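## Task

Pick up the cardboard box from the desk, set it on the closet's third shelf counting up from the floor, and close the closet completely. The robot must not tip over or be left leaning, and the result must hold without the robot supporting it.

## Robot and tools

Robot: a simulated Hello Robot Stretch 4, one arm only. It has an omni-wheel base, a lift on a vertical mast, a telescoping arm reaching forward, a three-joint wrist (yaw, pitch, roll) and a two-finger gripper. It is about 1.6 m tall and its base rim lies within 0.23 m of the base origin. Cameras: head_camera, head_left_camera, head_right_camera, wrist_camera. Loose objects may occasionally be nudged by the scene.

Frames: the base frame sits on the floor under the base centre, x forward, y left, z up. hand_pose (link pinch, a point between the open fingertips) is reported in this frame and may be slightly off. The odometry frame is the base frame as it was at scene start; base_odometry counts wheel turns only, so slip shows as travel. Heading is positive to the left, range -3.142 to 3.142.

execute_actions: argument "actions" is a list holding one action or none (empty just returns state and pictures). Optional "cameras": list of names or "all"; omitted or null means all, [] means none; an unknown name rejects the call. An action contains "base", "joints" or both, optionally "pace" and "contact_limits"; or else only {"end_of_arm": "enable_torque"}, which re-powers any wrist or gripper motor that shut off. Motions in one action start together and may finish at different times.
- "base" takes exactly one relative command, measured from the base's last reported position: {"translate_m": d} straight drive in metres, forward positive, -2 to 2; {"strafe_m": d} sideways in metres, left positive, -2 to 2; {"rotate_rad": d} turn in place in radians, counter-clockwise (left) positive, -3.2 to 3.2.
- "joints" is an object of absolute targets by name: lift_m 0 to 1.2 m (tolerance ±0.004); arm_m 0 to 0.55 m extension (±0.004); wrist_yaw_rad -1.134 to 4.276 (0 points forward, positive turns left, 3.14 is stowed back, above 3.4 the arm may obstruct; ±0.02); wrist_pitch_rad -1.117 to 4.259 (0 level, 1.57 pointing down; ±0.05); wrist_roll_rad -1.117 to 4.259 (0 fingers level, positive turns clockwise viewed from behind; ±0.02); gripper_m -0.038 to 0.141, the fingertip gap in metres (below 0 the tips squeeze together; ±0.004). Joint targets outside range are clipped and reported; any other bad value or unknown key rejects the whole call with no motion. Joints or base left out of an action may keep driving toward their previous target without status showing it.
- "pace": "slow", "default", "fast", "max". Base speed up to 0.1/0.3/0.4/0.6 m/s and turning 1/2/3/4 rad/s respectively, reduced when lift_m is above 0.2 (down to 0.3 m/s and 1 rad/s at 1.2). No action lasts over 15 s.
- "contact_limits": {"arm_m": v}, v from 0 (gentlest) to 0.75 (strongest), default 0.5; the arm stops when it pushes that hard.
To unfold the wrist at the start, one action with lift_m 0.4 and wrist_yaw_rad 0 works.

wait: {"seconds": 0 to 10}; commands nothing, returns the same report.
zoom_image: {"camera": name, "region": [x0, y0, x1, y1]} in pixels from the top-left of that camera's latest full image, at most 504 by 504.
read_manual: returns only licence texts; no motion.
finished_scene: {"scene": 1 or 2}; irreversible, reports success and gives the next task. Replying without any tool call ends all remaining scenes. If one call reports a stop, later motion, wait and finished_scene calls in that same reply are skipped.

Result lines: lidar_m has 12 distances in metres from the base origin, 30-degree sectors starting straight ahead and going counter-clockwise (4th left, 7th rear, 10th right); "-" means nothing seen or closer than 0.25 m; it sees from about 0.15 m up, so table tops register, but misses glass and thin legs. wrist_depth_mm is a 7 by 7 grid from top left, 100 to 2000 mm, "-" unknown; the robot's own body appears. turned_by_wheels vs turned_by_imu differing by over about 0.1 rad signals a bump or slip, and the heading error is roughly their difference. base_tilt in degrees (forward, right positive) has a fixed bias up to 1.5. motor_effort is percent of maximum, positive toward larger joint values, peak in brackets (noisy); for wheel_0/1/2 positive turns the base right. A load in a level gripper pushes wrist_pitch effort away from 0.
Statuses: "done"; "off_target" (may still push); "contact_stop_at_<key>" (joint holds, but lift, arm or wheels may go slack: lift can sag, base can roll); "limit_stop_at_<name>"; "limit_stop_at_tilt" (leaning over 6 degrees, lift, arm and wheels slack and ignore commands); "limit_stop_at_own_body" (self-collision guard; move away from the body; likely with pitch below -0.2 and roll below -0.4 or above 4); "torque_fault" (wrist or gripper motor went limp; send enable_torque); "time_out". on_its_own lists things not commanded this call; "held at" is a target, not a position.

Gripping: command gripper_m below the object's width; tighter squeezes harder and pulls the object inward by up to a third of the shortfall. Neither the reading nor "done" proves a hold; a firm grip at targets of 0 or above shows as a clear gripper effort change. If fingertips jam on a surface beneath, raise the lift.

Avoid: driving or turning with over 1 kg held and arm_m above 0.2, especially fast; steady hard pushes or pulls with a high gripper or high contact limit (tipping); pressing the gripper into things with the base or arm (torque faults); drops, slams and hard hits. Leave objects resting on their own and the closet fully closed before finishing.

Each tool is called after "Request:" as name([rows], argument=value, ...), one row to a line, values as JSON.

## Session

Request:
execute_actions(actions=[])

Scene clock: 0.00 s.
base_odometry: x=+0.000 y=+0.000 heading=+0.000 (m, m, rad; odometry frame)
turned_by_wheels: +0.000 (rad since the last result)
turned_by_imu: +0.000 (rad since the last result)
base_tilt: forward=+0.3 right=-0.5 (deg)
lidar_m: 1.64 1.87 2.37 2.36 2.61 1.55 1.56 1.67 1.35 1.36 1.47 1.65
base_status: not commanded
joint_positions: lift_m=+0.186 arm_m=+0.002 wrist_yaw_rad=+3.131 wrist_pitch_rad=-0.015 wrist_roll_rad=-0.013 gripper_m=+0.057
joint_status: not commanded
motor_effort: lift_m=+18 arm_m=+0 wrist_yaw_rad=+0 wrist_pitch_rad=-5 wrist_roll_rad=-1 gripper_m=-4 wheel_0=+0 wheel_1=+0 wheel_2=+1 (%)
hand_pose: x=-0.1148 y=+0.0904 z=+0.3689 quat_wxyz=(+0.005, +0.008, -0.006, +1.000) (m; base frame)
wrist_depth_mm: - 132 - - - - - / - 124 182 - - - - / - 131 188 - - - - / 133 135 - - - - - / 1708 - - - 1863 - - / 1281 1255 195 1138 198 1205 1182 / 878 809 917 - 854 798 842
pictures: head_camera, head_left_camera, head_right_camera, wrist_camera
Images, in order (width x height): head_camera 420x560, head_left_camera 420x672, head_right_camera 420x672, wrist_camera 616x392.

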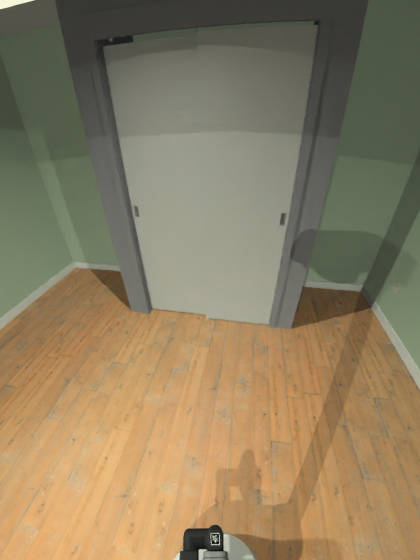

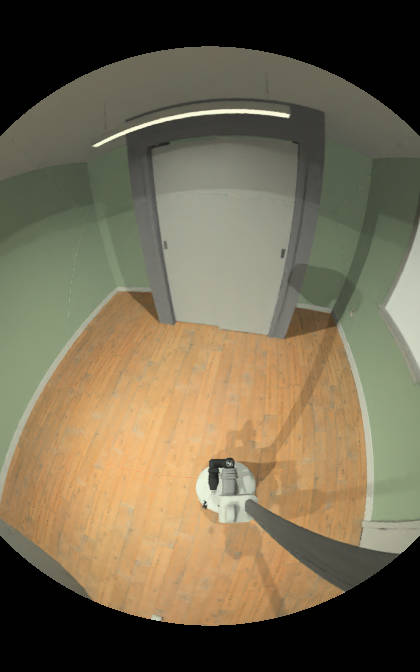

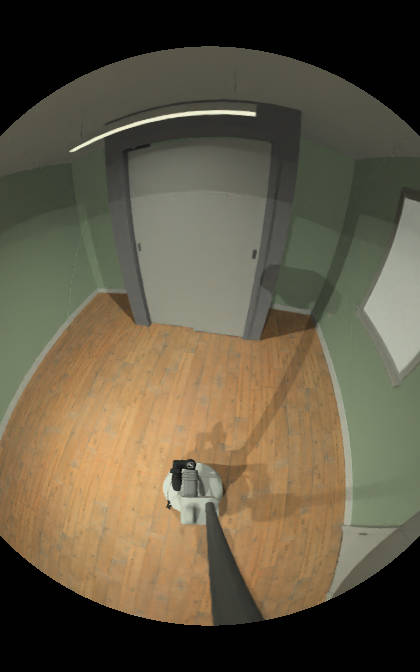

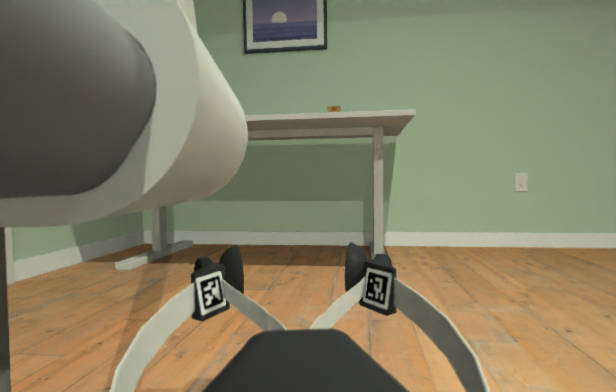

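Request:
execute_actions([
  {"base":{"rotate_rad":-0.15},"joints":{"lift_m":0.4,"wrist_yaw_rad":0,"gripper_m":-0.01}},
], cameras=[])

Request:
execute_actions([
  {"base":{"translate_m":0.95},"joints":{"lift_m":0.82,"wrist_roll_rad":1.57,"wrist_pitch_rad":0},"pace":"fast"},
], cameras=["wrist_camera","head_camera"])

Scene clock: 2.53 s.
base_odometry: x=+0.000 y=+0.000 heading=-0.149 (m, m, rad; odometry frame)
turned_by_wheels: -0.149 (rad since the last result)
turned_by_imu: -0.154 (rad since the last result)
base_tilt: forward=+0.3 right=-0.6 (deg)
lidar_m: 1.64 1.77 2.44 2.36 2.47 2.43 1.58 1.67 1.41 1.35 1.44 1.69
base_status: done
joint_positions: lift_m=+0.400 arm_m=+0.002 wrist_yaw_rad=+0.000 wrist_pitch_rad=-0.015 wrist_roll_rad=-0.013 gripper_m=-0.010
joint_status: all done
motor_effort: lift_m=+24(21) arm_m=+0(0) wrist_yaw_rad=-1(5) wrist_pitch_rad=-6(7) wrist_roll_rad=-1(1) gripper_m=-11(9) wheel_0=+2(7) wheel_1=+2(7) wheel_2=+3(6) (%)
hand_pose: x=+0.4612 y=-0.0873 z=+0.5822 quat_wxyz=(+1.000, -0.006, -0.008, +0.000) (m; base frame)
wrist_depth_mm: 1366 1464 1366 1336 1336 - 1708 / 1430 1430 1366 1366 1366 - 1756 / 1430 1464 1397 1397 1430 - 1808 / 1464 1464 1397 1397 1397 - 1808 / 1464 1464 1366 1397 1397 - 1808 / 1397 1464 182 202 183 1808 1618 / 1308 1118 1281 - 1281 1205 1281
pictures: none
No camera images: the call's "cameras" was empty. Leave "cameras" out to get every camera's image.

Scene clock: 6.20 s.
base_odometry: x=+0.940 y=-0.141 heading=-0.149 (m, m, rad; odometry frame)
turned_by_wheels: +0.000 (rad since the last result)
turned_by_imu: -0.002 (rad since the last result)
base_tilt: forward=+0.2 right=-0.6 (deg)
lidar_m: 0.68 0.73 1.09 2.32 2.45 3.39 3.35 1.95 1.41 1.36 1.41 0.71
base_status: done
joint_positions: lift_m=+0.820 arm_m=+0.002 wrist_yaw_rad=+0.000 wrist_pitch_rad=+0.002 wrist_roll_rad=+1.570 gripper_m=-0.010
joint_status: all done
motor_effort: lift_m=+24(20) arm_m=+0(0) wrist_yaw_rad=+0(1) wrist_pitch_rad=-6(6) wrist_roll_rad=+0(6) gripper_m=-10(11) wheel_0=+0(6) wheel_1=+1(8) wheel_2=+2(14) (%)
hand_pose: x=+0.4612 y=-0.0874 z=+0.9972 quat_wxyz=(+0.707, +0.707, +0.001, -0.001) (m; base frame)
wrist_depth_mm: 410 421 424 433 442 449 452 / 445 452 455 469 473 484 488 / 455 459 466 477 480 488 500 / 459 459 466 477 488 496 500 / 459 462 473 480 488 500 508 / 462 469 182 194 183 508 512 / 469 469 480 - 500 512 517
pictures: head_camera, wrist_camera
Images, in order (width x height): head_camera 420x560, wrist_camera 616x392.

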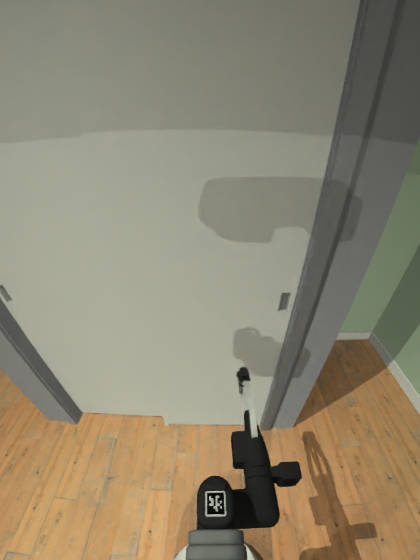

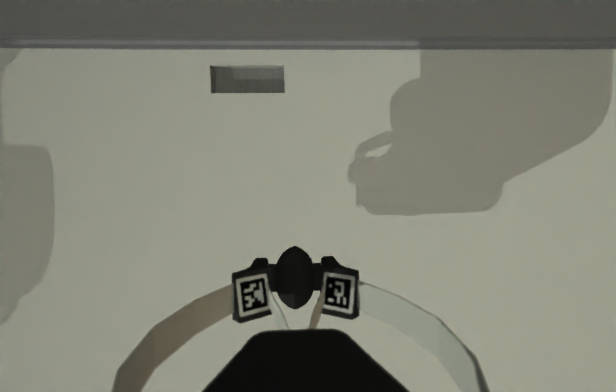

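Request:
execute_actions([
  {"base":{"strafe_m":-0.195},"joints":{"lift_m":0.868,"arm_m":0.15}},
], cameras=["wrist_camera"])

Scene clock: 8.20 s.
base_odometry: x=+0.911 y=-0.334 heading=-0.149 (m, m, rad; odometry frame)
turned_by_wheels: +0.000 (rad since the last result)
turned_by_imu: -0.001 (rad since the last result)
base_tilt: forward=+0.4 right=-0.5 (deg)
lidar_m: 0.66 0.73 1.09 2.53 2.64 3.42 3.05 1.68 1.20 1.16 1.19 0.70
base_status: done
joint_positions: lift_m=+0.868 arm_m=+0.149 wrist_yaw_rad=+0.000 wrist_pitch_rad=+0.002 wrist_roll_rad=+1.570 gripper_m=-0.010
joint_status: all done
motor_effort: lift_m=+24(26) arm_m=+6(6) wrist_yaw_rad=+0(0) wrist_pitch_rad=-8(6) wrist_roll_rad=-1(1) gripper_m=-11(10) wheel_0=+0(10) wheel_1=+0(8) wheel_2=+0(1) (%)
hand_pose: x=+0.6084 y=-0.0874 z=+1.0452 quat_wxyz=(+0.707, +0.707, +0.001, -0.001) (m; base frame)
wrist_depth_mm: 286 290 296 301 307 312 315 / 289 294 298 303 309 314 319 / 291 294 301 307 309 319 320 / 281 286 291 297 301 306 314 / 314 317 325 327 336 343 349 / 317 322 182 195 183 345 353 / 320 320 327 - 343 349 355
pictures: wrist_camera
Images, in order (width x height): wrist_camera 616x392.

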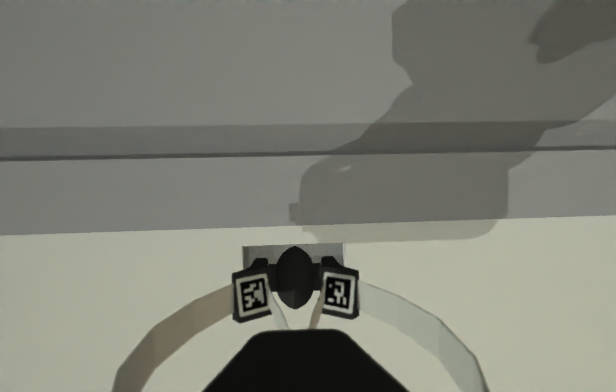

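Request:
execute_actions([
  {"base":{"strafe_m":0.018},"joints":{"lift_m":0.858,"arm_m":0.235}},
], cameras=["wrist_camera"])

Scene clock: 9.63 s.
base_odometry: x=+0.913 y=-0.316 heading=-0.149 (m, m, rad; odometry frame)
turned_by_wheels: +0.000 (rad since the last result)
turned_by_imu: +0.000 (rad since the last result)
base_tilt: forward=+0.3 right=-0.5 (deg)
lidar_m: 0.67 0.73 1.07 2.51 2.63 3.39 3.36 1.70 1.22 1.17 1.22 0.68
base_status: done
joint_positions: lift_m=+0.858 arm_m=+0.234 wrist_yaw_rad=+0.000 wrist_pitch_rad=+0.002 wrist_roll_rad=+1.570 gripper_m=-0.010
joint_status: all done
motor_effort: lift_m=+14(22) arm_m=+6(10) wrist_yaw_rad=+1(1) wrist_pitch_rad=-6(7) wrist_roll_rad=-1(1) gripper_m=-10(10) wheel_0=+1(6) wheel_1=-1(7) wheel_2=+0(0) (%)
hand_pose: x=+0.6934 y=-0.0874 z=+1.0360 quat_wxyz=(+0.707, +0.707, +0.001, -0.001) (m; base frame)
wrist_depth_mm: 208 210 215 218 222 225 229 / 210 214 218 220 224 229 232 / 199 202 205 211 213 217 220 / 202 204 208 212 216 221 223 / 233 236 240 245 250 255 258 / 235 238 183 194 184 256 262 / 237 239 245 - 255 259 264
pictures: wrist_camera
Images, in order (width x height): wrist_camera 616x392.

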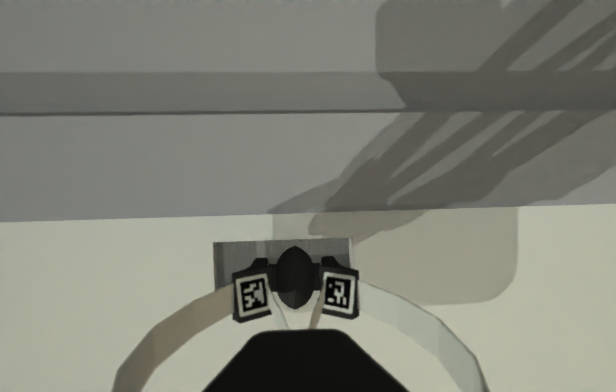

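Request:
execute_actions([
  {"joints":{"lift_m":0.866,"arm_m":0.262},"pace":"slow"},
], cameras=["wrist_camera"])

Request:
execute_actions([
  {"base":{"strafe_m":0.03},"pace":"slow"},
], cameras=["wrist_camera"])

Scene clock: 11.10 s.
base_odometry: x=+0.913 y=-0.316 heading=-0.149 (m, m, rad; odometry frame)
turned_by_wheels: +0.000 (rad since the last result)
turned_by_imu: +0.000 (rad since the last result)
base_tilt: forward=+0.3 right=-0.4 (deg)
lidar_m: 0.67 0.72 1.09 2.50 2.65 3.41 3.36 1.71 1.22 1.18 1.21 0.70
base_status: not commanded
joint_positions: lift_m=+0.866 arm_m=+0.260 wrist_yaw_rad=-0.004 wrist_pitch_rad=+0.002 wrist_roll_rad=+1.570 gripper_m=-0.010
joint_status: all done
motor_effort: lift_m=+24(24) arm_m=+11(10) wrist_yaw_rad=+13(13) wrist_pitch_rad=-6(4) wrist_roll_rad=-1(1) gripper_m=-7(9) wheel_0=+1(1) wheel_1=-1(1) wheel_2=-1(1) (%)
hand_pose: x=+0.7190 y=-0.0887 z=+1.0432 quat_wxyz=(+0.707, +0.707, -0.001, -0.002) (m; base frame)
wrist_depth_mm: 186 189 191 195 199 202 206 / 187 190 194 197 201 204 207 / 176 179 182 186 188 193 195 / 178 181 184 187 190 195 197 / 211 213 217 220 226 231 234 / 211 215 184 202 182 234 236 / 213 216 221 - 230 235 238
pictures: wrist_camera
Images, in order (width x height): wrist_camera 616x392.

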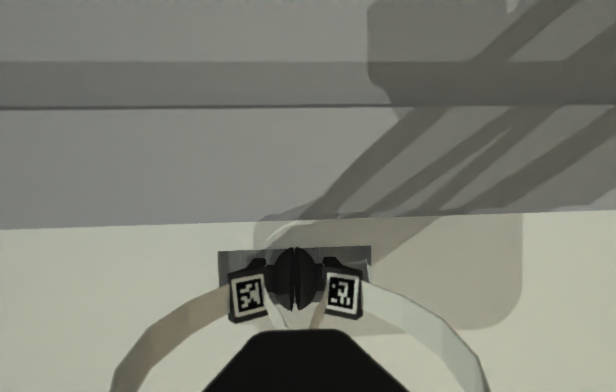

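Scene clock: 12.40 s.
base_odometry: x=+0.917 y=-0.287 heading=-0.150 (m, m, rad; odometry frame)
turned_by_wheels: +0.000 (rad since the last result)
turned_by_imu: -0.001 (rad since the last result)
base_tilt: forward=+0.3 right=-0.6 (deg)
lidar_m: 0.67 0.73 1.09 2.48 2.62 3.42 3.36 1.75 1.25 1.22 1.27 0.70
base_status: done
joint_positions: lift_m=+0.866 arm_m=+0.261 wrist_yaw_rad=-0.005 wrist_pitch_rad=+0.002 wrist_roll_rad=+1.570 gripper_m=-0.010
joint_status: not commanded
on_its_own: wrist_yaw_rad is at rest, and its effort (+15) is outside its rest range (-13 to +13)
motor_effort: lift_m=+24(24) arm_m=+8(11) wrist_yaw_rad=+15(40) wrist_pitch_rad=-7(5) wrist_roll_rad=-1(0) gripper_m=-8(9) wheel_0=-1(13) wheel_1=+2(7) wheel_2=-5(6) (%)
hand_pose: x=+0.7194 y=-0.0889 z=+1.0432 quat_wxyz=(+0.707, +0.707, -0.001, -0.003) (m; base frame)
wrist_depth_mm: 185 189 191 195 198 202 206 / 175 178 181 184 187 190 193 / 177 180 183 186 190 193 196 / 585 904 647 917 544 960 715 / 210 214 218 220 226 229 233 / 212 215 183 202 182 234 236 / 214 217 222 - 231 235 238
pictures: wrist_camera
Images, in order (width x height): wrist_camera 616x392.

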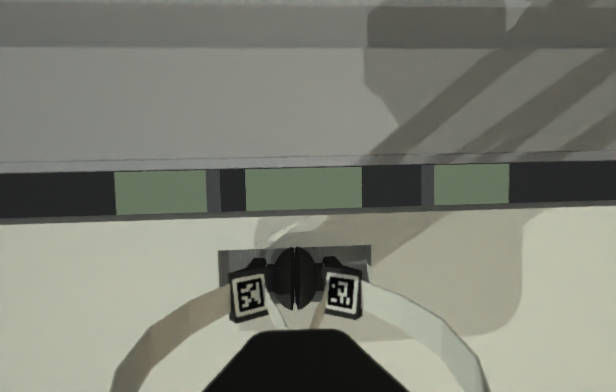

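Request:
execute_actions([
  {"base":{"strafe_m":0.2},"pace":"slow"},
], cameras=["wrist_camera"])

Scene clock: 15.60 s.
base_odometry: x=+0.947 y=-0.089 heading=-0.150 (m, m, rad; odometry frame)
turned_by_wheels: +0.000 (rad since the last result)
turned_by_imu: -0.002 (rad since the last result)
base_tilt: forward=+0.2 right=-0.5 (deg)
lidar_m: 0.68 0.72 1.09 2.29 2.38 3.33 3.36 2.02 1.47 1.42 1.49 0.75
base_status: done
joint_positions: lift_m=+0.866 arm_m=+0.261 wrist_yaw_rad=-0.003 wrist_pitch_rad=+0.002 wrist_roll_rad=+1.570 gripper_m=-0.010
joint_status: not commanded
motor_effort: lift_m=+24(24) arm_m=+6(8) wrist_yaw_rad=+9(33) wrist_pitch_rad=-6(6) wrist_roll_rad=+0(1) gripper_m=-11(10) wheel_0=-4(12) wheel_1=+2(7) wheel_2=-3(1) (%)
hand_pose: x=+0.7201 y=-0.0883 z=+1.0432 quat_wxyz=(+0.707, +0.707, +0.000, -0.002) (m; base frame)
wrist_depth_mm: 634 759 715 778 634 809 750 / 615 904 891 904 723 931 768 / 621 878 904 917 741 976 768 / 597 904 654 931 597 946 723 / 213 216 220 223 229 233 236 / 214 218 183 195 182 236 238 / 216 219 224 - 232 237 240
pictures: wrist_camera
Images, in order (width x height): wrist_camera 616x392.

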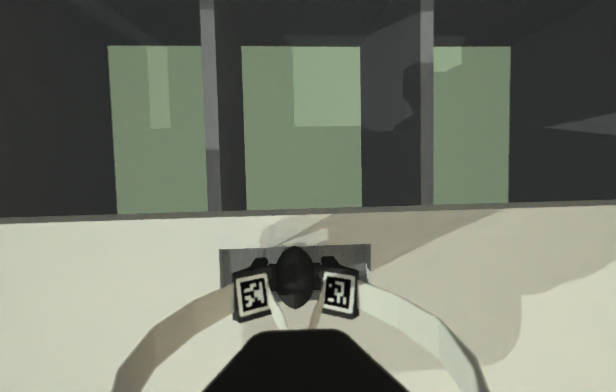

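Request:
execute_actions([
  {"base":{"strafe_m":0.2},"joints":{"arm_m":0.266},"pace":"slow"},
], cameras=["wrist_camera","head_camera"])

Scene clock: 18.83 s.
base_odometry: x=+0.977 y=+0.108 heading=-0.151 (m, m, rad; odometry frame)
turned_by_wheels: -0.001 (rad since the last result)
turned_by_imu: -0.002 (rad since the last result)
base_tilt: forward=+0.3 right=-0.5 (deg)
lidar_m: 0.67 0.73 0.98 2.08 2.19 2.99 3.35 2.30 1.70 1.61 0.96 0.85
base_status: done
joint_positions: lift_m=+0.866 arm_m=+0.265 wrist_yaw_rad=-0.003 wrist_pitch_rad=+0.002 wrist_roll_rad=+1.570 gripper_m=-0.010
joint_status: all done
motor_effort: lift_m=+24(24) arm_m=+6(8) wrist_yaw_rad=+9(33) wrist_pitch_rad=-9(3) wrist_roll_rad=-1(0) gripper_m=-11(9) wheel_0=-6(9) wheel_1=+2(5) wheel_2=-3(3) (%)
hand_pose: x=+0.7241 y=-0.0883 z=+1.0432 quat_wxyz=(+0.707, +0.707, +0.000, -0.002) (m; base frame)
wrist_depth_mm: 627 866 891 917 707 946 750 / 627 891 917 931 715 946 778 / 621 891 891 917 741 960 759 / 585 904 891 931 597 946 723 / 212 217 220 223 228 233 236 / 216 219 183 194 183 236 239 / 216 220 224 - 234 238 242
pictures: head_camera, wrist_camera
Images, in order (width x height): head_camera 420x560, wrist_camera 616x392.

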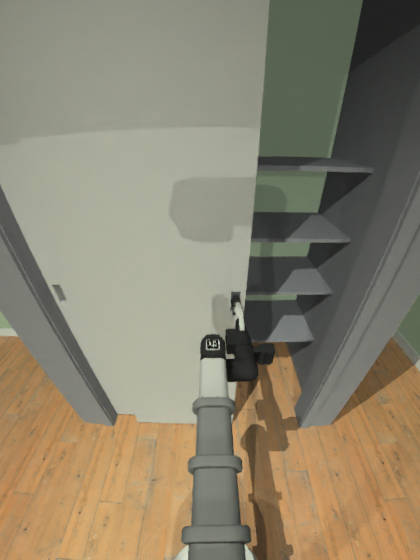

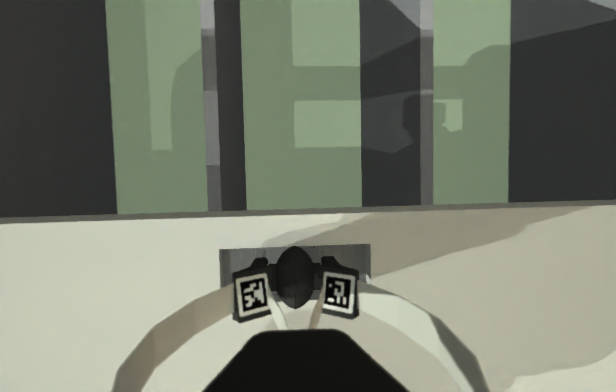

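Request:
execute_actions([
  {"base":{"translate_m":-1.85},"joints":{"arm_m":0.005},"pace":"max"},
], cameras=[])

Request:
execute_actions([
  {"base":{"rotate_rad":-2.78},"joints":{"wrist_roll_rad":0,"gripper_m":0.14,"lift_m":0.8,"wrist_pitch_rad":0.3},"pace":"fast"},
], cameras=["wrist_camera","head_camera"])

Scene clock: 25.10 s.
base_odometry: x=-0.852 y=+0.386 heading=-0.151 (m, m, rad; odometry frame)
turned_by_wheels: +0.000 (rad since the last result)
turned_by_imu: +0.002 (rad since the last result)
base_tilt: forward=+0.2 right=-0.5 (deg)
lidar_m: 2.55 2.64 2.21 2.12 2.03 1.49 0.64 0.68 1.01 1.56 1.68 2.33
base_status: done
joint_positions: lift_m=+0.866 arm_m=+0.006 wrist_yaw_rad=+0.000 wrist_pitch_rad=+0.002 wrist_roll_rad=+1.570 gripper_m=-0.010
joint_status: all done
motor_effort: lift_m=+24(24) arm_m=-6(7) wrist_yaw_rad=+0(9) wrist_pitch_rad=-5(7) wrist_roll_rad=-1(1) gripper_m=-11(10) wheel_0=-2(10) wheel_1=+0(7) wheel_2=+1(12) (%)
hand_pose: x=+0.4654 y=-0.0874 z=+1.0432 quat_wxyz=(+0.707, +0.707, +0.001, -0.001) (m; base frame)
wrist_depth_mm: - - - - - 1863 1308 / - - - - - 1863 1308 / - - - - - 1863 1336 / - - - - - 1921 1336 / - - - - - 1863 1366 / - - 183 194 183 1863 1366 / - - - - - 1661 1366
pictures: none
No camera images: the call's "cameras" was empty. Leave "cameras" out to get every camera's image.

Scene clock: 27.77 s.
base_odometry: x=-0.852 y=+0.386 heading=-2.930 (m, m, rad; odometry frame)
turned_by_wheels: -2.780 (rad since the last result)
turned_by_imu: -2.855 (rad since the last result)
base_tilt: forward=+0.3 right=-0.5 (deg)
lidar_m: 0.64 0.81 1.55 1.60 2.00 2.55 2.57 2.33 2.14 2.17 1.60 0.64
base_status: done
joint_positions: lift_m=+0.800 arm_m=+0.006 wrist_yaw_rad=+0.000 wrist_pitch_rad=+0.302 wrist_roll_rad=+0.000 gripper_m=+0.140
joint_status: all done
motor_effort: lift_m=+15(24) arm_m=-6(6) wrist_yaw_rad=+0(1) wrist_pitch_rad=-5(4) wrist_roll_rad=-2(5) gripper_m=+0(9) wheel_0=+0(4) wheel_1=+2(11) wheel_2=+4(9) (%)
hand_pose: x=+0.4524 y=-0.0874 z=+0.8928 quat_wxyz=(+0.989, +0.000, +0.150, +0.000) (m; base frame)
wrist_depth_mm: 1464 1336 1182 1160 1042 1008 946 / 1464 1366 1281 1182 1118 1078 991 / 1366 1336 1308 1205 1138 1078 1008 / 820 831 809 820 809 960 1060 / 661 597 591 580 585 621 1118 / 1430 200 1430 488 452 439 1182 / 1281 1281 1366 - 1281 1205 1229
pictures: head_camera, wrist_camera
Images, in order (width x height): head_camera 420x560, wrist_camera 616x392.

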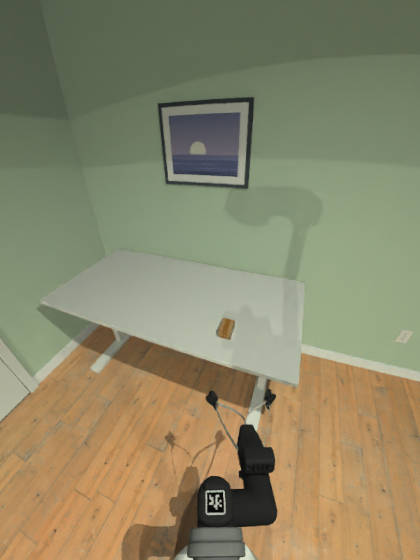

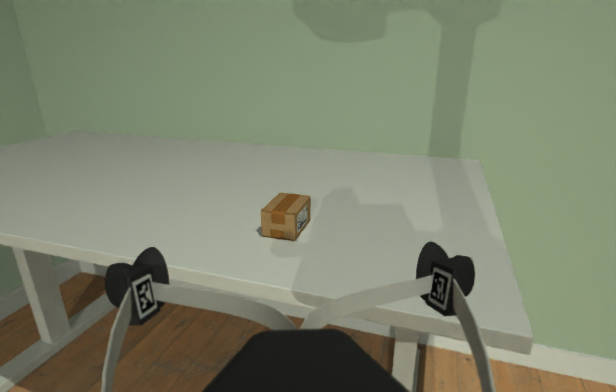

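Request:
execute_actions([
  {"base":{"strafe_m":0.115},"joints":{"wrist_yaw_rad":-0.3,"arm_m":0.4,"lift_m":0.76}},
], cameras=["wrist_camera","head_camera"])

Scene clock: 30.13 s.
base_odometry: x=-0.828 y=+0.274 heading=-2.930 (m, m, rad; odometry frame)
turned_by_wheels: +0.000 (rad since the last result)
turned_by_imu: +0.000 (rad since the last result)
base_tilt: forward=+0.3 right=-0.6 (deg)
lidar_m: 0.70 0.86 1.44 1.47 1.86 2.52 2.54 2.49 2.24 2.26 1.63 0.69
base_status: done
joint_positions: lift_m=+0.760 arm_m=+0.399 wrist_yaw_rad=-0.300 wrist_pitch_rad=+0.302 wrist_roll_rad=+0.000 gripper_m=+0.140
joint_status: all done
motor_effort: lift_m=+14(17) arm_m=+6(5) wrist_yaw_rad=+0(4) wrist_pitch_rad=-6(6) wrist_roll_rad=-2(2) gripper_m=-1(1) wheel_0=+1(8) wheel_1=+0(10) wheel_2=+0(1) (%)
hand_pose: x=+0.8072 y=-0.1649 z=+0.8529 quat_wxyz=(+0.978, +0.023, +0.149, -0.148) (m; base frame)
wrist_depth_mm: 820 831 820 831 798 798 798 / 866 854 854 854 831 842 854 / 904 904 891 904 904 891 891 / 699 699 699 707 691 676 931 / 512 504 500 504 508 496 530 / 397 201 362 314 364 375 394 / 325 314 336 - 334 324 322
pictures: head_camera, wrist_camera
Images, in order (width x height): head_camera 420x560, wrist_camera 616x392.

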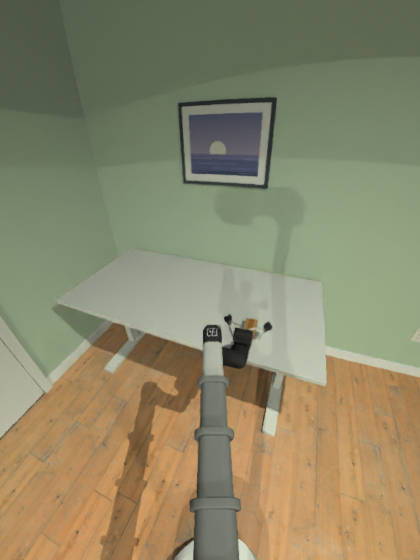

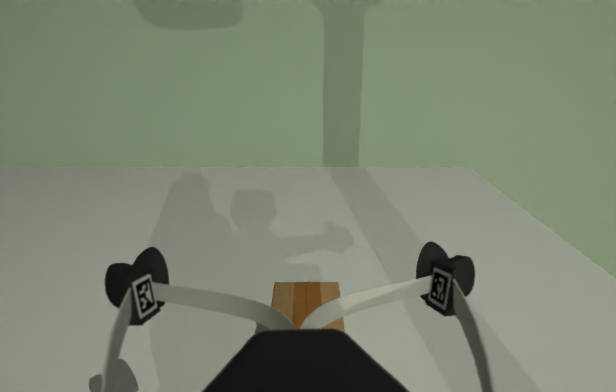

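Request:
execute_actions([
  {"joints":{"arm_m":0.43,"lift_m":0.672}},
], cameras=["wrist_camera"])

Scene clock: 31.63 s.
base_odometry: x=-0.828 y=+0.274 heading=-2.930 (m, m, rad; odometry frame)
turned_by_wheels: +0.000 (rad since the last result)
turned_by_imu: +0.000 (rad since the last result)
base_tilt: forward=+0.3 right=-0.6 (deg)
lidar_m: 0.72 0.85 1.45 1.48 1.86 2.52 2.53 2.48 2.25 2.28 1.65 0.68
base_status: not commanded
joint_positions: lift_m=+0.672 arm_m=+0.429 wrist_yaw_rad=-0.300 wrist_pitch_rad=+0.302 wrist_roll_rad=+0.000 gripper_m=+0.140
joint_status: all done
motor_effort: lift_m=+14(20) arm_m=+6(7) wrist_yaw_rad=+1(1) wrist_pitch_rad=-5(5) wrist_roll_rad=-2(2) gripper_m=-2(1) wheel_0=+0(1) wheel_1=+0(0) wheel_2=+0(0) (%)
hand_pose: x=+0.8372 y=-0.1649 z=+0.7649 quat_wxyz=(+0.978, +0.023, +0.149, -0.148) (m; base frame)
wrist_depth_mm: 778 798 798 788 778 768 778 / 842 831 831 831 820 809 809 / 750 750 750 741 732 723 854 / 459 459 452 449 452 452 452 / 330 329 327 224 309 325 324 / 258 201 236 217 226 243 255 / 212 204 218 - 216 208 209
pictures: wrist_camera
Images, in order (width x height): wrist_camera 616x392.

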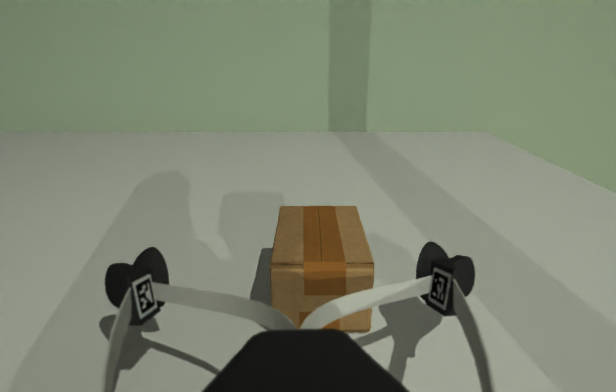

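Request:
execute_actions([
  {"base":{"strafe_m":-0.026},"joints":{"arm_m":0.462,"lift_m":0.668}},
], cameras=["wrist_camera"])

Request:
execute_actions([
  {"joints":{"gripper_m":0.025}},
], cameras=[])

Request:
execute_actions([
  {"joints":{"lift_m":0.73}},
], cameras=["wrist_camera"])

Scene clock: 32.60 s.
base_odometry: x=-0.833 y=+0.299 heading=-2.930 (m, m, rad; odometry frame)
turned_by_wheels: +0.000 (rad since the last result)
turned_by_imu: +0.000 (rad since the last result)
base_tilt: forward=+0.3 right=-0.5 (deg)
lidar_m: 0.72 0.84 1.47 1.51 1.89 2.52 2.55 2.45 2.23 2.24 1.64 0.67
base_status: done
joint_positions: lift_m=+0.668 arm_m=+0.461 wrist_yaw_rad=-0.300 wrist_pitch_rad=+0.302 wrist_roll_rad=+0.000 gripper_m=+0.140
joint_status: all done
motor_effort: lift_m=+14(13) arm_m=+6(7) wrist_yaw_rad=+0(1) wrist_pitch_rad=-6(5) wrist_roll_rad=-2(2) gripper_m=+0(0) wheel_0=-2(9) wheel_1=+2(5) wheel_2=+0(0) (%)
hand_pose: x=+0.8692 y=-0.1649 z=+0.7608 quat_wxyz=(+0.978, +0.023, +0.149, -0.148) (m; base frame)
wrist_depth_mm: 768 759 750 750 750 750 741 / 798 809 788 798 788 768 788 / 741 732 723 723 715 699 820 / 442 445 445 442 436 436 439 / 322 320 320 217 315 317 317 / 251 201 187 177 229 237 247 / 206 202 205 - 211 204 203
pictures: wrist_camera
Images, in order (width x height): wrist_camera 616x392.

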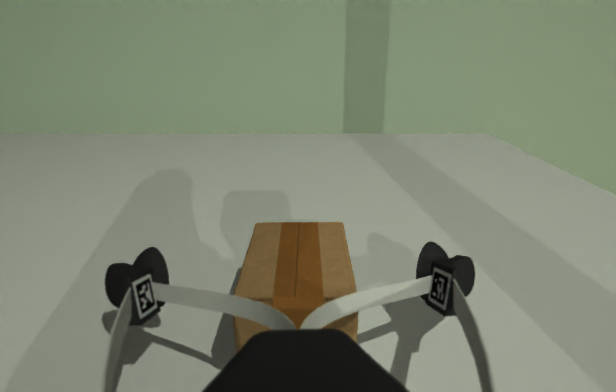

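Scene clock: 34.73 s.
base_odometry: x=-0.833 y=+0.299 heading=-2.930 (m, m, rad; odometry frame)
turned_by_wheels: +0.000 (rad since the last result)
turned_by_imu: +0.000 (rad since the last result)
base_tilt: forward=+0.3 right=-0.6 (deg)
lidar_m: 0.74 0.84 1.47 1.51 1.88 2.52 2.55 2.44 2.23 2.26 1.63 0.67
base_status: not commanded
joint_positions: lift_m=+0.668 arm_m=+0.461 wrist_yaw_rad=-0.300 wrist_pitch_rad=+0.303 wrist_roll_rad=+0.000 gripper_m=+0.025
joint_status: all done
motor_effort: lift_m=+14(14) arm_m=+6(6) wrist_yaw_rad=-1(1) wrist_pitch_rad=-8(5) wrist_roll_rad=-2(2) gripper_m=-19(17) wheel_0=-2(2) wheel_1=+2(2) wheel_2=+0(0) (%)
hand_pose: x=+0.8691 y=-0.1649 z=+0.7606 quat_wxyz=(+0.977, +0.023, +0.149, -0.148) (m; base frame)
wrist_depth_mm: 759 759 759 750 759 741 741 / 798 788 788 798 788 768 778 / 723 732 715 723 715 707 820 / 445 442 445 439 439 433 430 / 319 320 301 211 315 314 315 / 250 239 179 167 197 246 247 / 206 198 204 - 211 196 202
pictures: none
No camera images: the call's "cameras" was empty. Leave "cameras" out to get every camera's image.

Scene clock: 35.93 s.
base_odometry: x=-0.833 y=+0.299 heading=-2.930 (m, m, rad; odometry frame)
turned_by_wheels: +0.000 (rad since the last result)
turned_by_imu: +0.000 (rad since the last result)
base_tilt: forward=+0.3 right=-0.5 (deg)
lidar_m: 0.69 0.85 1.48 1.50 1.88 2.53 2.56 2.46 2.22 2.25 1.63 0.65
base_status: not commanded
joint_positions: lift_m=+0.730 arm_m=+0.461 wrist_yaw_rad=-0.300 wrist_pitch_rad=+0.303 wrist_roll_rad=+0.000 gripper_m=+0.025
joint_status: all done
motor_effort: lift_m=+25(28) arm_m=+6(6) wrist_yaw_rad=+0(1) wrist_pitch_rad=-7(10) wrist_roll_rad=-2(2) gripper_m=-19(17) wheel_0=-2(2) wheel_1=+3(3) wheel_2=+0(0) (%)
hand_pose: x=+0.8691 y=-0.1649 z=+0.8217 quat_wxyz=(+0.977, +0.023, +0.149, -0.148) (m; base frame)
wrist_depth_mm: 768 759 750 750 741 759 732 / 798 798 788 798 778 788 768 / 820 820 831 809 820 820 831 / 615 609 609 609 603 609 866 / 439 442 421 210 442 436 436 / 345 330 180 167 196 343 340 / 285 273 283 - 291 273 282
pictures: wrist_camera
Images, in order (width x height): wrist_camera 616x392.

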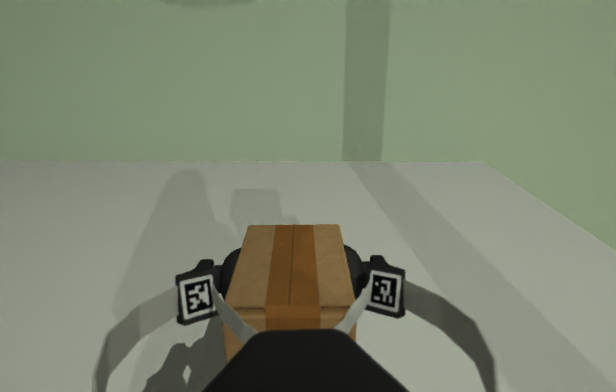

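Request:
execute_actions([
  {"joints":{"arm_m":0.005,"wrist_yaw_rad":0}},
], cameras=[])

Request:
execute_actions([
  {"base":{"rotate_rad":2.72}},
], cameras=["head_camera"])

Request:
execute_actions([
  {"base":{"translate_m":1.8},"joints":{"lift_m":1.17},"pace":"fast"},
], cameras=["head_camera","wrist_camera"])

Scene clock: 38.57 s.
base_odometry: x=-0.833 y=+0.299 heading=-2.930 (m, m, rad; odometry frame)
turned_by_wheels: +0.000 (rad since the last result)
turned_by_imu: +0.000 (rad since the last result)
base_tilt: forward=+0.3 right=-0.5 (deg)
lidar_m: 0.68 0.84 1.47 1.52 1.91 2.52 2.55 2.44 2.23 2.25 1.63 0.67
base_status: not commanded
joint_positions: lift_m=+0.730 arm_m=+0.006 wrist_yaw_rad=+0.000 wrist_pitch_rad=+0.303 wrist_roll_rad=+0.000 gripper_m=+0.025
joint_status: all done
motor_effort: lift_m=+25(25) arm_m=-6(9) wrist_yaw_rad=+1(6) wrist_pitch_rad=-9(10) wrist_roll_rad=-1(2) gripper_m=-18(19) wheel_0=-2(2) wheel_1=+2(3) wheel_2=+0(0) (%)
hand_pose: x=+0.4523 y=-0.0874 z=+0.8216 quat_wxyz=(+0.989, +0.000, +0.151, +0.000) (m; base frame)
wrist_depth_mm: 1464 1397 1255 1182 1098 1042 960 / 1499 1430 1336 1205 1138 1098 991 / 1042 991 1008 991 976 976 1060 / 732 621 615 621 621 609 1060 / 1430 1661 530 211 469 449 442 / 1397 1397 180 167 196 1281 1205 / 1182 1138 1205 - 1182 1138 1182
pictures: none
No camera images: the call's "cameras" was empty. Leave "cameras" out to get every camera's image.

Scene clock: 41.20 s.
base_odometry: x=-0.833 y=+0.299 heading=-0.211 (m, m, rad; odometry frame)
turned_by_wheels: +2.720 (rad since the last result)
turned_by_imu: +2.793 (rad since the last result)
base_tilt: forward=+0.3 right=-0.5 (deg)
lidar_m: 2.52 2.61 2.30 2.20 2.20 1.55 0.67 0.69 0.97 1.48 1.53 2.07
base_status: done
joint_positions: lift_m=+0.730 arm_m=+0.006 wrist_yaw_rad=+0.000 wrist_pitch_rad=+0.303 wrist_roll_rad=+0.000 gripper_m=+0.025
joint_status: not commanded
motor_effort: lift_m=+24(25) arm_m=-6(6) wrist_yaw_rad=-1(0) wrist_pitch_rad=-10(11) wrist_roll_rad=-1(2) gripper_m=-19(16) wheel_0=-2(8) wheel_1=+0(9) wheel_2=-3(11) (%)
hand_pose: x=+0.4523 y=-0.0874 z=+0.8217 quat_wxyz=(+0.989, +0.000, +0.151, +0.000) (m; base frame)
wrist_depth_mm: - - - - - - 1808 / - - - - - - 1756 / - - - - - - 1863 / - - - - - - 1863 / 1808 1808 1756 210 1863 1863 1708 / 1464 1397 179 167 195 1430 1430 / 1205 1182 1229 - 1255 1160 1182
pictures: head_camera
Images, in order (width x height): head_camera 420x560.

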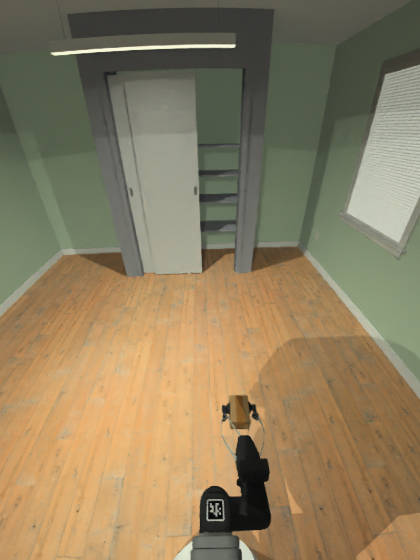

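Scene clock: 47.07 s.
base_odometry: x=+0.927 y=-0.077 heading=-0.211 (m, m, rad; odometry frame)
turned_by_wheels: +0.000 (rad since the last result)
turned_by_imu: -0.005 (rad since the last result)
base_tilt: forward=+0.3 right=-0.5 (deg)
lidar_m: 0.72 0.73 1.00 2.28 2.35 3.10 3.38 2.16 1.54 1.42 1.48 0.78
base_status: done
joint_positions: lift_m=+1.170 arm_m=+0.006 wrist_yaw_rad=+0.000 wrist_pitch_rad=+0.303 wrist_roll_rad=+0.000 gripper_m=+0.025
joint_status: all done
motor_effort: lift_m=+24(27) arm_m=-6(6) wrist_yaw_rad=+0(1) wrist_pitch_rad=-10(8) wrist_roll_rad=-1(2) gripper_m=-17(17) wheel_0=-1(5) wheel_1=+1(9) wheel_2=-1(13) (%)
hand_pose: x=+0.4523 y=-0.0874 z=+1.2617 quat_wxyz=(+0.989, +0.000, +0.151, +0.000) (m; base frame)
wrist_depth_mm: 424 699 1078 1098 854 452 455 / 442 477 1138 1138 1060 469 480 / 466 484 1098 1078 960 496 512 / 496 508 1255 1281 1098 530 539 / 517 544 1008 211 976 559 585 / 549 554 180 167 196 591 1499 / 591 603 1182 - 750 627 1576
pictures: head_camera, wrist_camera
Images, in order (width x height): head_camera 420x560, wrist_camera 616x392.

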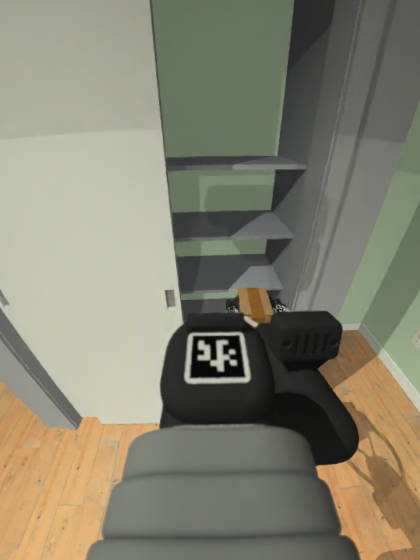

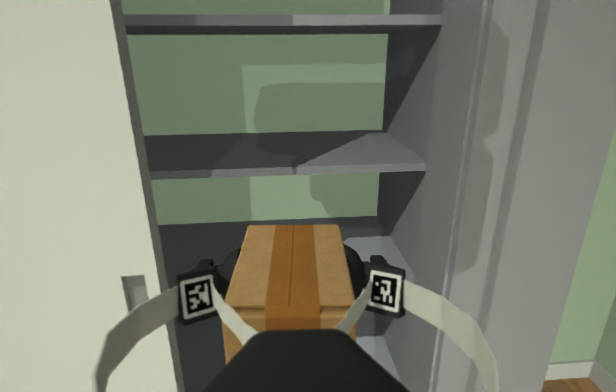

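Request:
execute_actions([
  {"base":{"translate_m":0.25},"joints":{"arm_m":0.3}},
], cameras=["wrist_camera"])

Scene clock: 49.43 s.
base_odometry: x=+1.172 y=-0.129 heading=-0.211 (m, m, rad; odometry frame)
turned_by_wheels: +0.000 (rad since the last result)
turned_by_imu: -0.001 (rad since the last result)
base_tilt: forward=+0.3 right=-0.5 (deg)
lidar_m: 0.48 0.48 0.63 2.28 2.35 3.11 3.64 2.14 1.51 1.40 0.69 0.54
base_status: done
joint_positions: lift_m=+1.170 arm_m=+0.299 wrist_yaw_rad=+0.000 wrist_pitch_rad=+0.303 wrist_roll_rad=+0.000 gripper_m=+0.025
joint_status: all done
motor_effort: lift_m=+24(24) arm_m=+6(8) wrist_yaw_rad=+0(1) wrist_pitch_rad=-10(10) wrist_roll_rad=-2(2) gripper_m=-17(18) wheel_0=+2(2) wheel_1=+0(4) wheel_2=-1(9) (%)
hand_pose: x=+0.7453 y=-0.0874 z=+1.2617 quat_wxyz=(+0.989, +0.000, +0.151, +0.000) (m; base frame)
wrist_depth_mm: 580 580 609 615 627 544 413 / 609 615 634 634 654 580 415 / 647 647 661 668 691 585 415 / 661 661 661 654 661 559 421 / 473 477 449 211 469 469 421 / 375 357 179 166 196 368 366 / 319 324 327 - 661 530 421
pictures: wrist_camera
Images, in order (width x height): wrist_camera 616x392.

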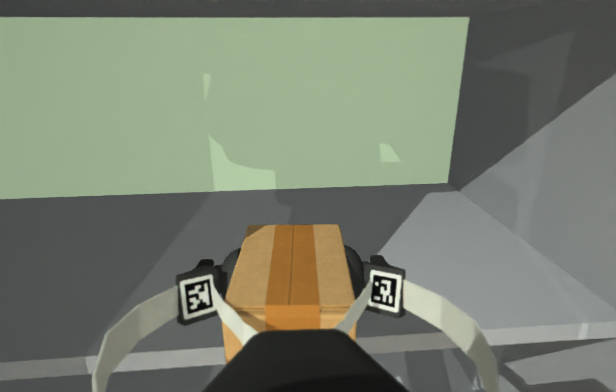

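Request:
execute_actions([
  {"joints":{"arm_m":0.46,"lift_m":1.13}},
], cameras=[])

Request:
execute_actions([
  {"joints":{"lift_m":1.096},"pace":"slow"},
], cameras=["wrist_camera"])

Scene clock: 51.03 s.
base_odometry: x=+1.172 y=-0.129 heading=-0.211 (m, m, rad; odometry frame)
turned_by_wheels: +0.000 (rad since the last result)
turned_by_imu: +0.000 (rad since the last result)
base_tilt: forward=+0.3 right=-0.6 (deg)
lidar_m: 0.48 0.48 0.65 2.28 2.37 3.14 3.62 2.15 1.51 1.41 0.68 0.53
base_status: not commanded
joint_positions: lift_m=+1.130 arm_m=+0.459 wrist_yaw_rad=+0.000 wrist_pitch_rad=+0.303 wrist_roll_rad=+0.000 gripper_m=+0.025
joint_status: all done
motor_effort: lift_m=+14(24) arm_m=+6(4) wrist_yaw_rad=-1(0) wrist_pitch_rad=-8(9) wrist_roll_rad=-1(2) gripper_m=-18(18) wheel_0=+2(2) wheel_1=+0(0) wheel_2=-1(1) (%)
hand_pose: x=+0.9052 y=-0.0874 z=+1.2225 quat_wxyz=(+0.989, +0.000, +0.151, +0.000) (m; base frame)
wrist_depth_mm: 442 449 455 462 477 480 404 / 466 469 477 488 496 500 404 / 484 496 508 512 525 525 410 / 504 512 521 530 549 512 413 / 399 399 373 211 394 387 387 / 310 297 179 167 196 307 306 / 256 247 254 - 263 243 252
pictures: none
No camera images: the call's "cameras" was empty. Leave "cameras" out to get every camera's image.

Scene clock: 52.13 s.
base_odometry: x=+1.172 y=-0.129 heading=-0.211 (m, m, rad; odometry frame)
turned_by_wheels: +0.000 (rad since the last result)
turned_by_imu: +0.000 (rad since the last result)
base_tilt: forward=+0.3 right=-0.6 (deg)
lidar_m: 0.48 0.48 0.63 2.30 2.36 3.15 3.60 2.15 1.50 1.41 0.68 0.54
base_status: not commanded
joint_positions: lift_m=+1.096 arm_m=+0.459 wrist_yaw_rad=+0.000 wrist_pitch_rad=+0.303 wrist_roll_rad=+0.000 gripper_m=+0.025
joint_status: all done
motor_effort: lift_m=+14(12) arm_m=+6(6) wrist_yaw_rad=-1(0) wrist_pitch_rad=-9(9) wrist_roll_rad=-2(1) gripper_m=-18(17) wheel_0=+2(2) wheel_1=+0(0) wheel_2=-1(1) (%)
hand_pose: x=+0.9052 y=-0.0874 z=+1.1885 quat_wxyz=(+0.989, +0.000, +0.151, +0.000) (m; base frame)
wrist_depth_mm: 445 445 455 466 469 480 404 / 459 469 477 492 500 504 410 / 488 496 504 512 521 530 410 / 462 459 452 449 445 445 404 / 329 329 309 211 322 324 322 / 257 246 179 167 196 253 253 / 212 202 211 - 216 202 208
pictures: wrist_camera
Images, in order (width x height): wrist_camera 616x392.

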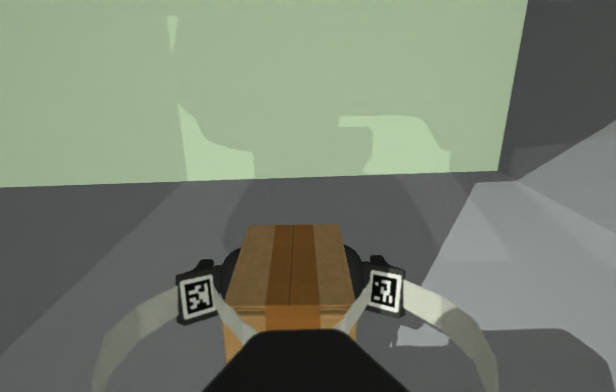

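Request:
execute_actions([
  {"joints":{"lift_m":1.091,"gripper_m":0.11}},
], cameras=["wrist_camera"])

Request:
execute_actions([
  {"joints":{"arm_m":0.005,"lift_m":1.105},"base":{"translate_m":-0.12}},
], cameras=["wrist_camera"])

Request:
execute_actions([
  {"joints":{"gripper_m":-0.01,"wrist_roll_rad":1.57,"wrist_pitch_rad":0,"lift_m":0.864},"base":{"rotate_rad":0.066}},
], cameras=[])

Request:
execute_actions([
  {"base":{"strafe_m":0.23}},
], cameras=["wrist_camera","head_camera"])

Scene clock: 54.00 s.
base_odometry: x=+1.172 y=-0.129 heading=-0.211 (m, m, rad; odometry frame)
turned_by_wheels: +0.000 (rad since the last result)
turned_by_imu: +0.000 (rad since the last result)
base_tilt: forward=+0.4 right=-0.5 (deg)
lidar_m: 0.48 0.48 0.64 2.27 2.35 3.14 3.64 2.16 1.49 1.40 0.69 0.55
base_status: not commanded
joint_positions: lift_m=+1.091 arm_m=+0.459 wrist_yaw_rad=+0.000 wrist_pitch_rad=+0.302 wrist_roll_rad=+0.000 gripper_m=+0.110
joint_status: all done
motor_effort: lift_m=+14(12) arm_m=+6(6) wrist_yaw_rad=+0(0) wrist_pitch_rad=-8(8) wrist_roll_rad=-2(2) gripper_m=-1(19) wheel_0=+2(2) wheel_1=+0(0) wheel_2=-1(1) (%)
hand_pose: x=+0.9053 y=-0.0874 z=+1.1837 quat_wxyz=(+0.989, +0.000, +0.151, +0.000) (m; base frame)
wrist_depth_mm: 439 445 455 462 477 480 404 / 459 473 480 492 496 504 410 / 484 500 508 517 521 525 410 / 445 445 445 439 439 436 404 / 320 320 303 217 315 315 314 / 251 230 187 178 226 246 247 / 205 198 205 - 211 199 204
pictures: wrist_camera
Images, in order (width x height): wrist_camera 616x392.

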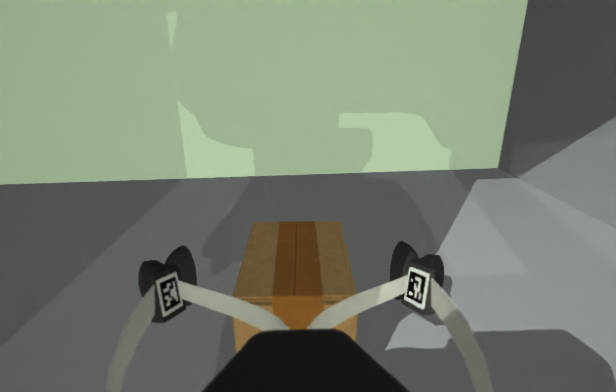

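Scene clock: 56.43 s.
base_odometry: x=+1.054 y=-0.104 heading=-0.211 (m, m, rad; odometry frame)
turned_by_wheels: +0.000 (rad since the last result)
turned_by_imu: +0.000 (rad since the last result)
base_tilt: forward=+0.3 right=-0.5 (deg)
lidar_m: 0.59 0.59 0.81 2.28 2.36 3.11 3.49 2.10 1.51 1.41 1.46 0.66
base_status: done
joint_positions: lift_m=+1.105 arm_m=+0.006 wrist_yaw_rad=+0.000 wrist_pitch_rad=+0.302 wrist_roll_rad=+0.000 gripper_m=+0.110
joint_status: all done
motor_effort: lift_m=+24(20) arm_m=-6(8) wrist_yaw_rad=+1(1) wrist_pitch_rad=-5(6) wrist_roll_rad=-2(2) gripper_m=+0(1) wheel_0=-2(8) wheel_1=+0(7) wheel_2=+0(12) (%)
hand_pose: x=+0.4524 y=-0.0874 z=+1.1969 quat_wxyz=(+0.989, +0.000, +0.151, +0.000) (m; base frame)
wrist_depth_mm: 317 946 960 991 976 430 325 / 332 1008 1042 1025 1008 439 342 / 347 809 788 759 878 436 359 / 362 1098 1118 1160 1078 439 379 / 382 866 960 946 891 445 410 / 407 407 820 788 820 433 439 / 433 459 1138 - 1008 455 477
pictures: wrist_camera
Images, in order (width x height): wrist_camera 616x392.

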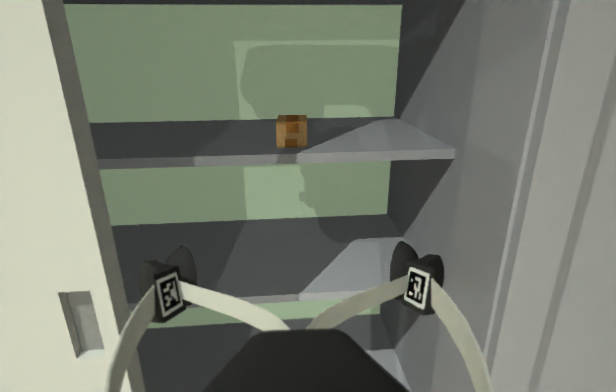

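Scene clock: 58.50 s.
base_odometry: x=+1.054 y=-0.104 heading=-0.146 (m, m, rad; odometry frame)
turned_by_wheels: +0.065 (rad since the last result)
turned_by_imu: +0.067 (rad since the last result)
base_tilt: forward=+0.3 right=-0.5 (deg)
lidar_m: 0.59 0.61 0.88 2.28 2.40 3.35 3.47 2.04 1.45 1.41 1.49 0.63
base_status: done
joint_positions: lift_m=+0.864 arm_m=+0.006 wrist_yaw_rad=+0.000 wrist_pitch_rad=+0.002 wrist_roll_rad=+1.570 gripper_m=-0.010
joint_status: all done
motor_effort: lift_m=+14(19) arm_m=-6(6) wrist_yaw_rad=+1(1) wrist_pitch_rad=-6(12) wrist_roll_rad=+0(4) gripper_m=-9(11) wheel_0=-3(4) wheel_1=-1(4) wheel_2=-4(5) (%)
hand_pose: x=+0.4654 y=-0.0874 z=+1.0419 quat_wxyz=(+0.707, +0.707, +0.001, -0.001) (m; base frame)
wrist_depth_mm: 668 778 723 778 741 820 750 / 750 991 1025 1060 946 1060 768 / 741 976 1060 1078 976 1060 788 / 723 976 1060 1060 976 1060 831 / 1025 976 1060 1098 976 1098 831 / 1042 878 183 201 183 1078 842 / 1042 402 1098 - 715 404 421
pictures: none
No camera images: the call's "cameras" was empty. Leave "cameras" out to get every camera's image.

Scene clock: 60.57 s.
base_odometry: x=+1.088 y=+0.123 heading=-0.146 (m, m, rad; odometry frame)
turned_by_wheels: +0.000 (rad since the last result)
turned_by_imu: +0.000 (rad since the last result)
base_tilt: forward=+0.2 right=-0.6 (deg)
lidar_m: 0.59 0.62 0.83 2.05 2.17 3.00 3.47 2.31 1.72 1.65 0.81 0.83
base_status: done
joint_positions: lift_m=+0.864 arm_m=+0.006 wrist_yaw_rad=+0.000 wrist_pitch_rad=+0.002 wrist_roll_rad=+1.570 gripper_m=-0.010
joint_status: not commanded
motor_effort: lift_m=+14(14) arm_m=-6(6) wrist_yaw_rad=+1(1) wrist_pitch_rad=-5(8) wrist_roll_rad=-1(1) gripper_m=-10(10) wheel_0=+0(10) wheel_1=+0(8) wheel_2=+0(4) (%)
hand_pose: x=+0.4654 y=-0.0874 z=+1.0419 quat_wxyz=(+0.707, +0.707, +0.001, -0.001) (m; base frame)
wrist_depth_mm: 741 1008 1025 1025 904 1060 778 / 741 991 1042 1060 931 1098 778 / 732 991 1060 1060 820 1025 788 / 357 364 368 379 384 392 397 / 362 366 370 375 389 392 399 / 364 368 183 201 184 397 402 / 366 373 379 - 394 399 407
pictures: head_camera, wrist_camera
Images, in order (width x height): head_camera 420x560, wrist_camera 616x392.

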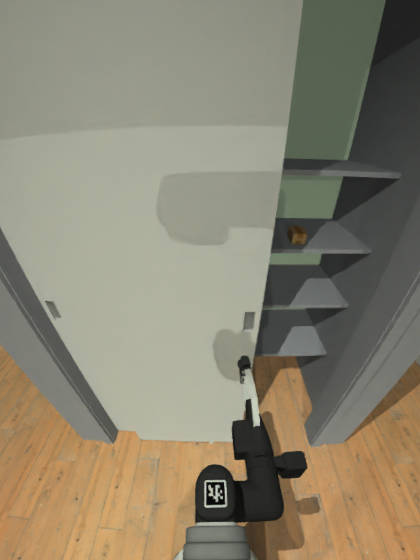

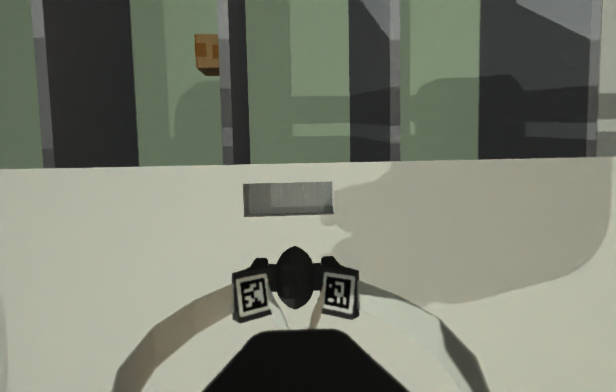

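Request:
execute_actions([
  {"base":{"strafe_m":-0.039},"joints":{"arm_m":0.13}},
], cameras=["wrist_camera"])

Scene clock: 62.07 s.
base_odometry: x=+1.082 y=+0.085 heading=-0.146 (m, m, rad; odometry frame)
turned_by_wheels: +0.000 (rad since the last result)
turned_by_imu: +0.000 (rad since the last result)
base_tilt: forward=+0.3 right=-0.6 (deg)
lidar_m: 0.59 0.63 0.88 2.09 2.19 3.07 3.45 2.25 1.68 1.61 0.79 0.77
base_status: done
joint_positions: lift_m=+0.864 arm_m=+0.129 wrist_yaw_rad=+0.000 wrist_pitch_rad=+0.002 wrist_roll_rad=+1.570 gripper_m=-0.010
joint_status: all done
motor_effort: lift_m=+14(14) arm_m=+6(7) wrist_yaw_rad=+1(1) wrist_pitch_rad=-6(7) wrist_roll_rad=-1(0) gripper_m=-10(10) wheel_0=+1(9) wheel_1=-1(9) wheel_2=+0(2) (%)
hand_pose: x=+0.5884 y=-0.0874 z=+1.0420 quat_wxyz=(+0.707, +0.707, +0.001, -0.001) (m; base frame)
wrist_depth_mm: 634 891 732 917 715 960 768 / 627 931 707 960 715 991 768 / 621 917 917 946 732 976 778 / 591 931 878 960 591 960 723 / 239 244 248 252 258 264 267 / 243 248 182 202 183 266 270 / 247 250 253 - 265 268 273
pictures: wrist_camera
Images, in order (width x height): wrist_camera 616x392.

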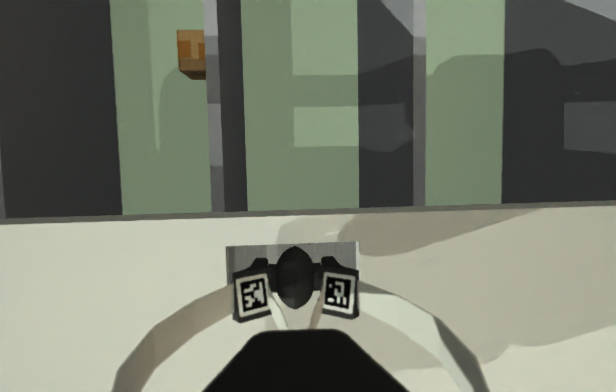

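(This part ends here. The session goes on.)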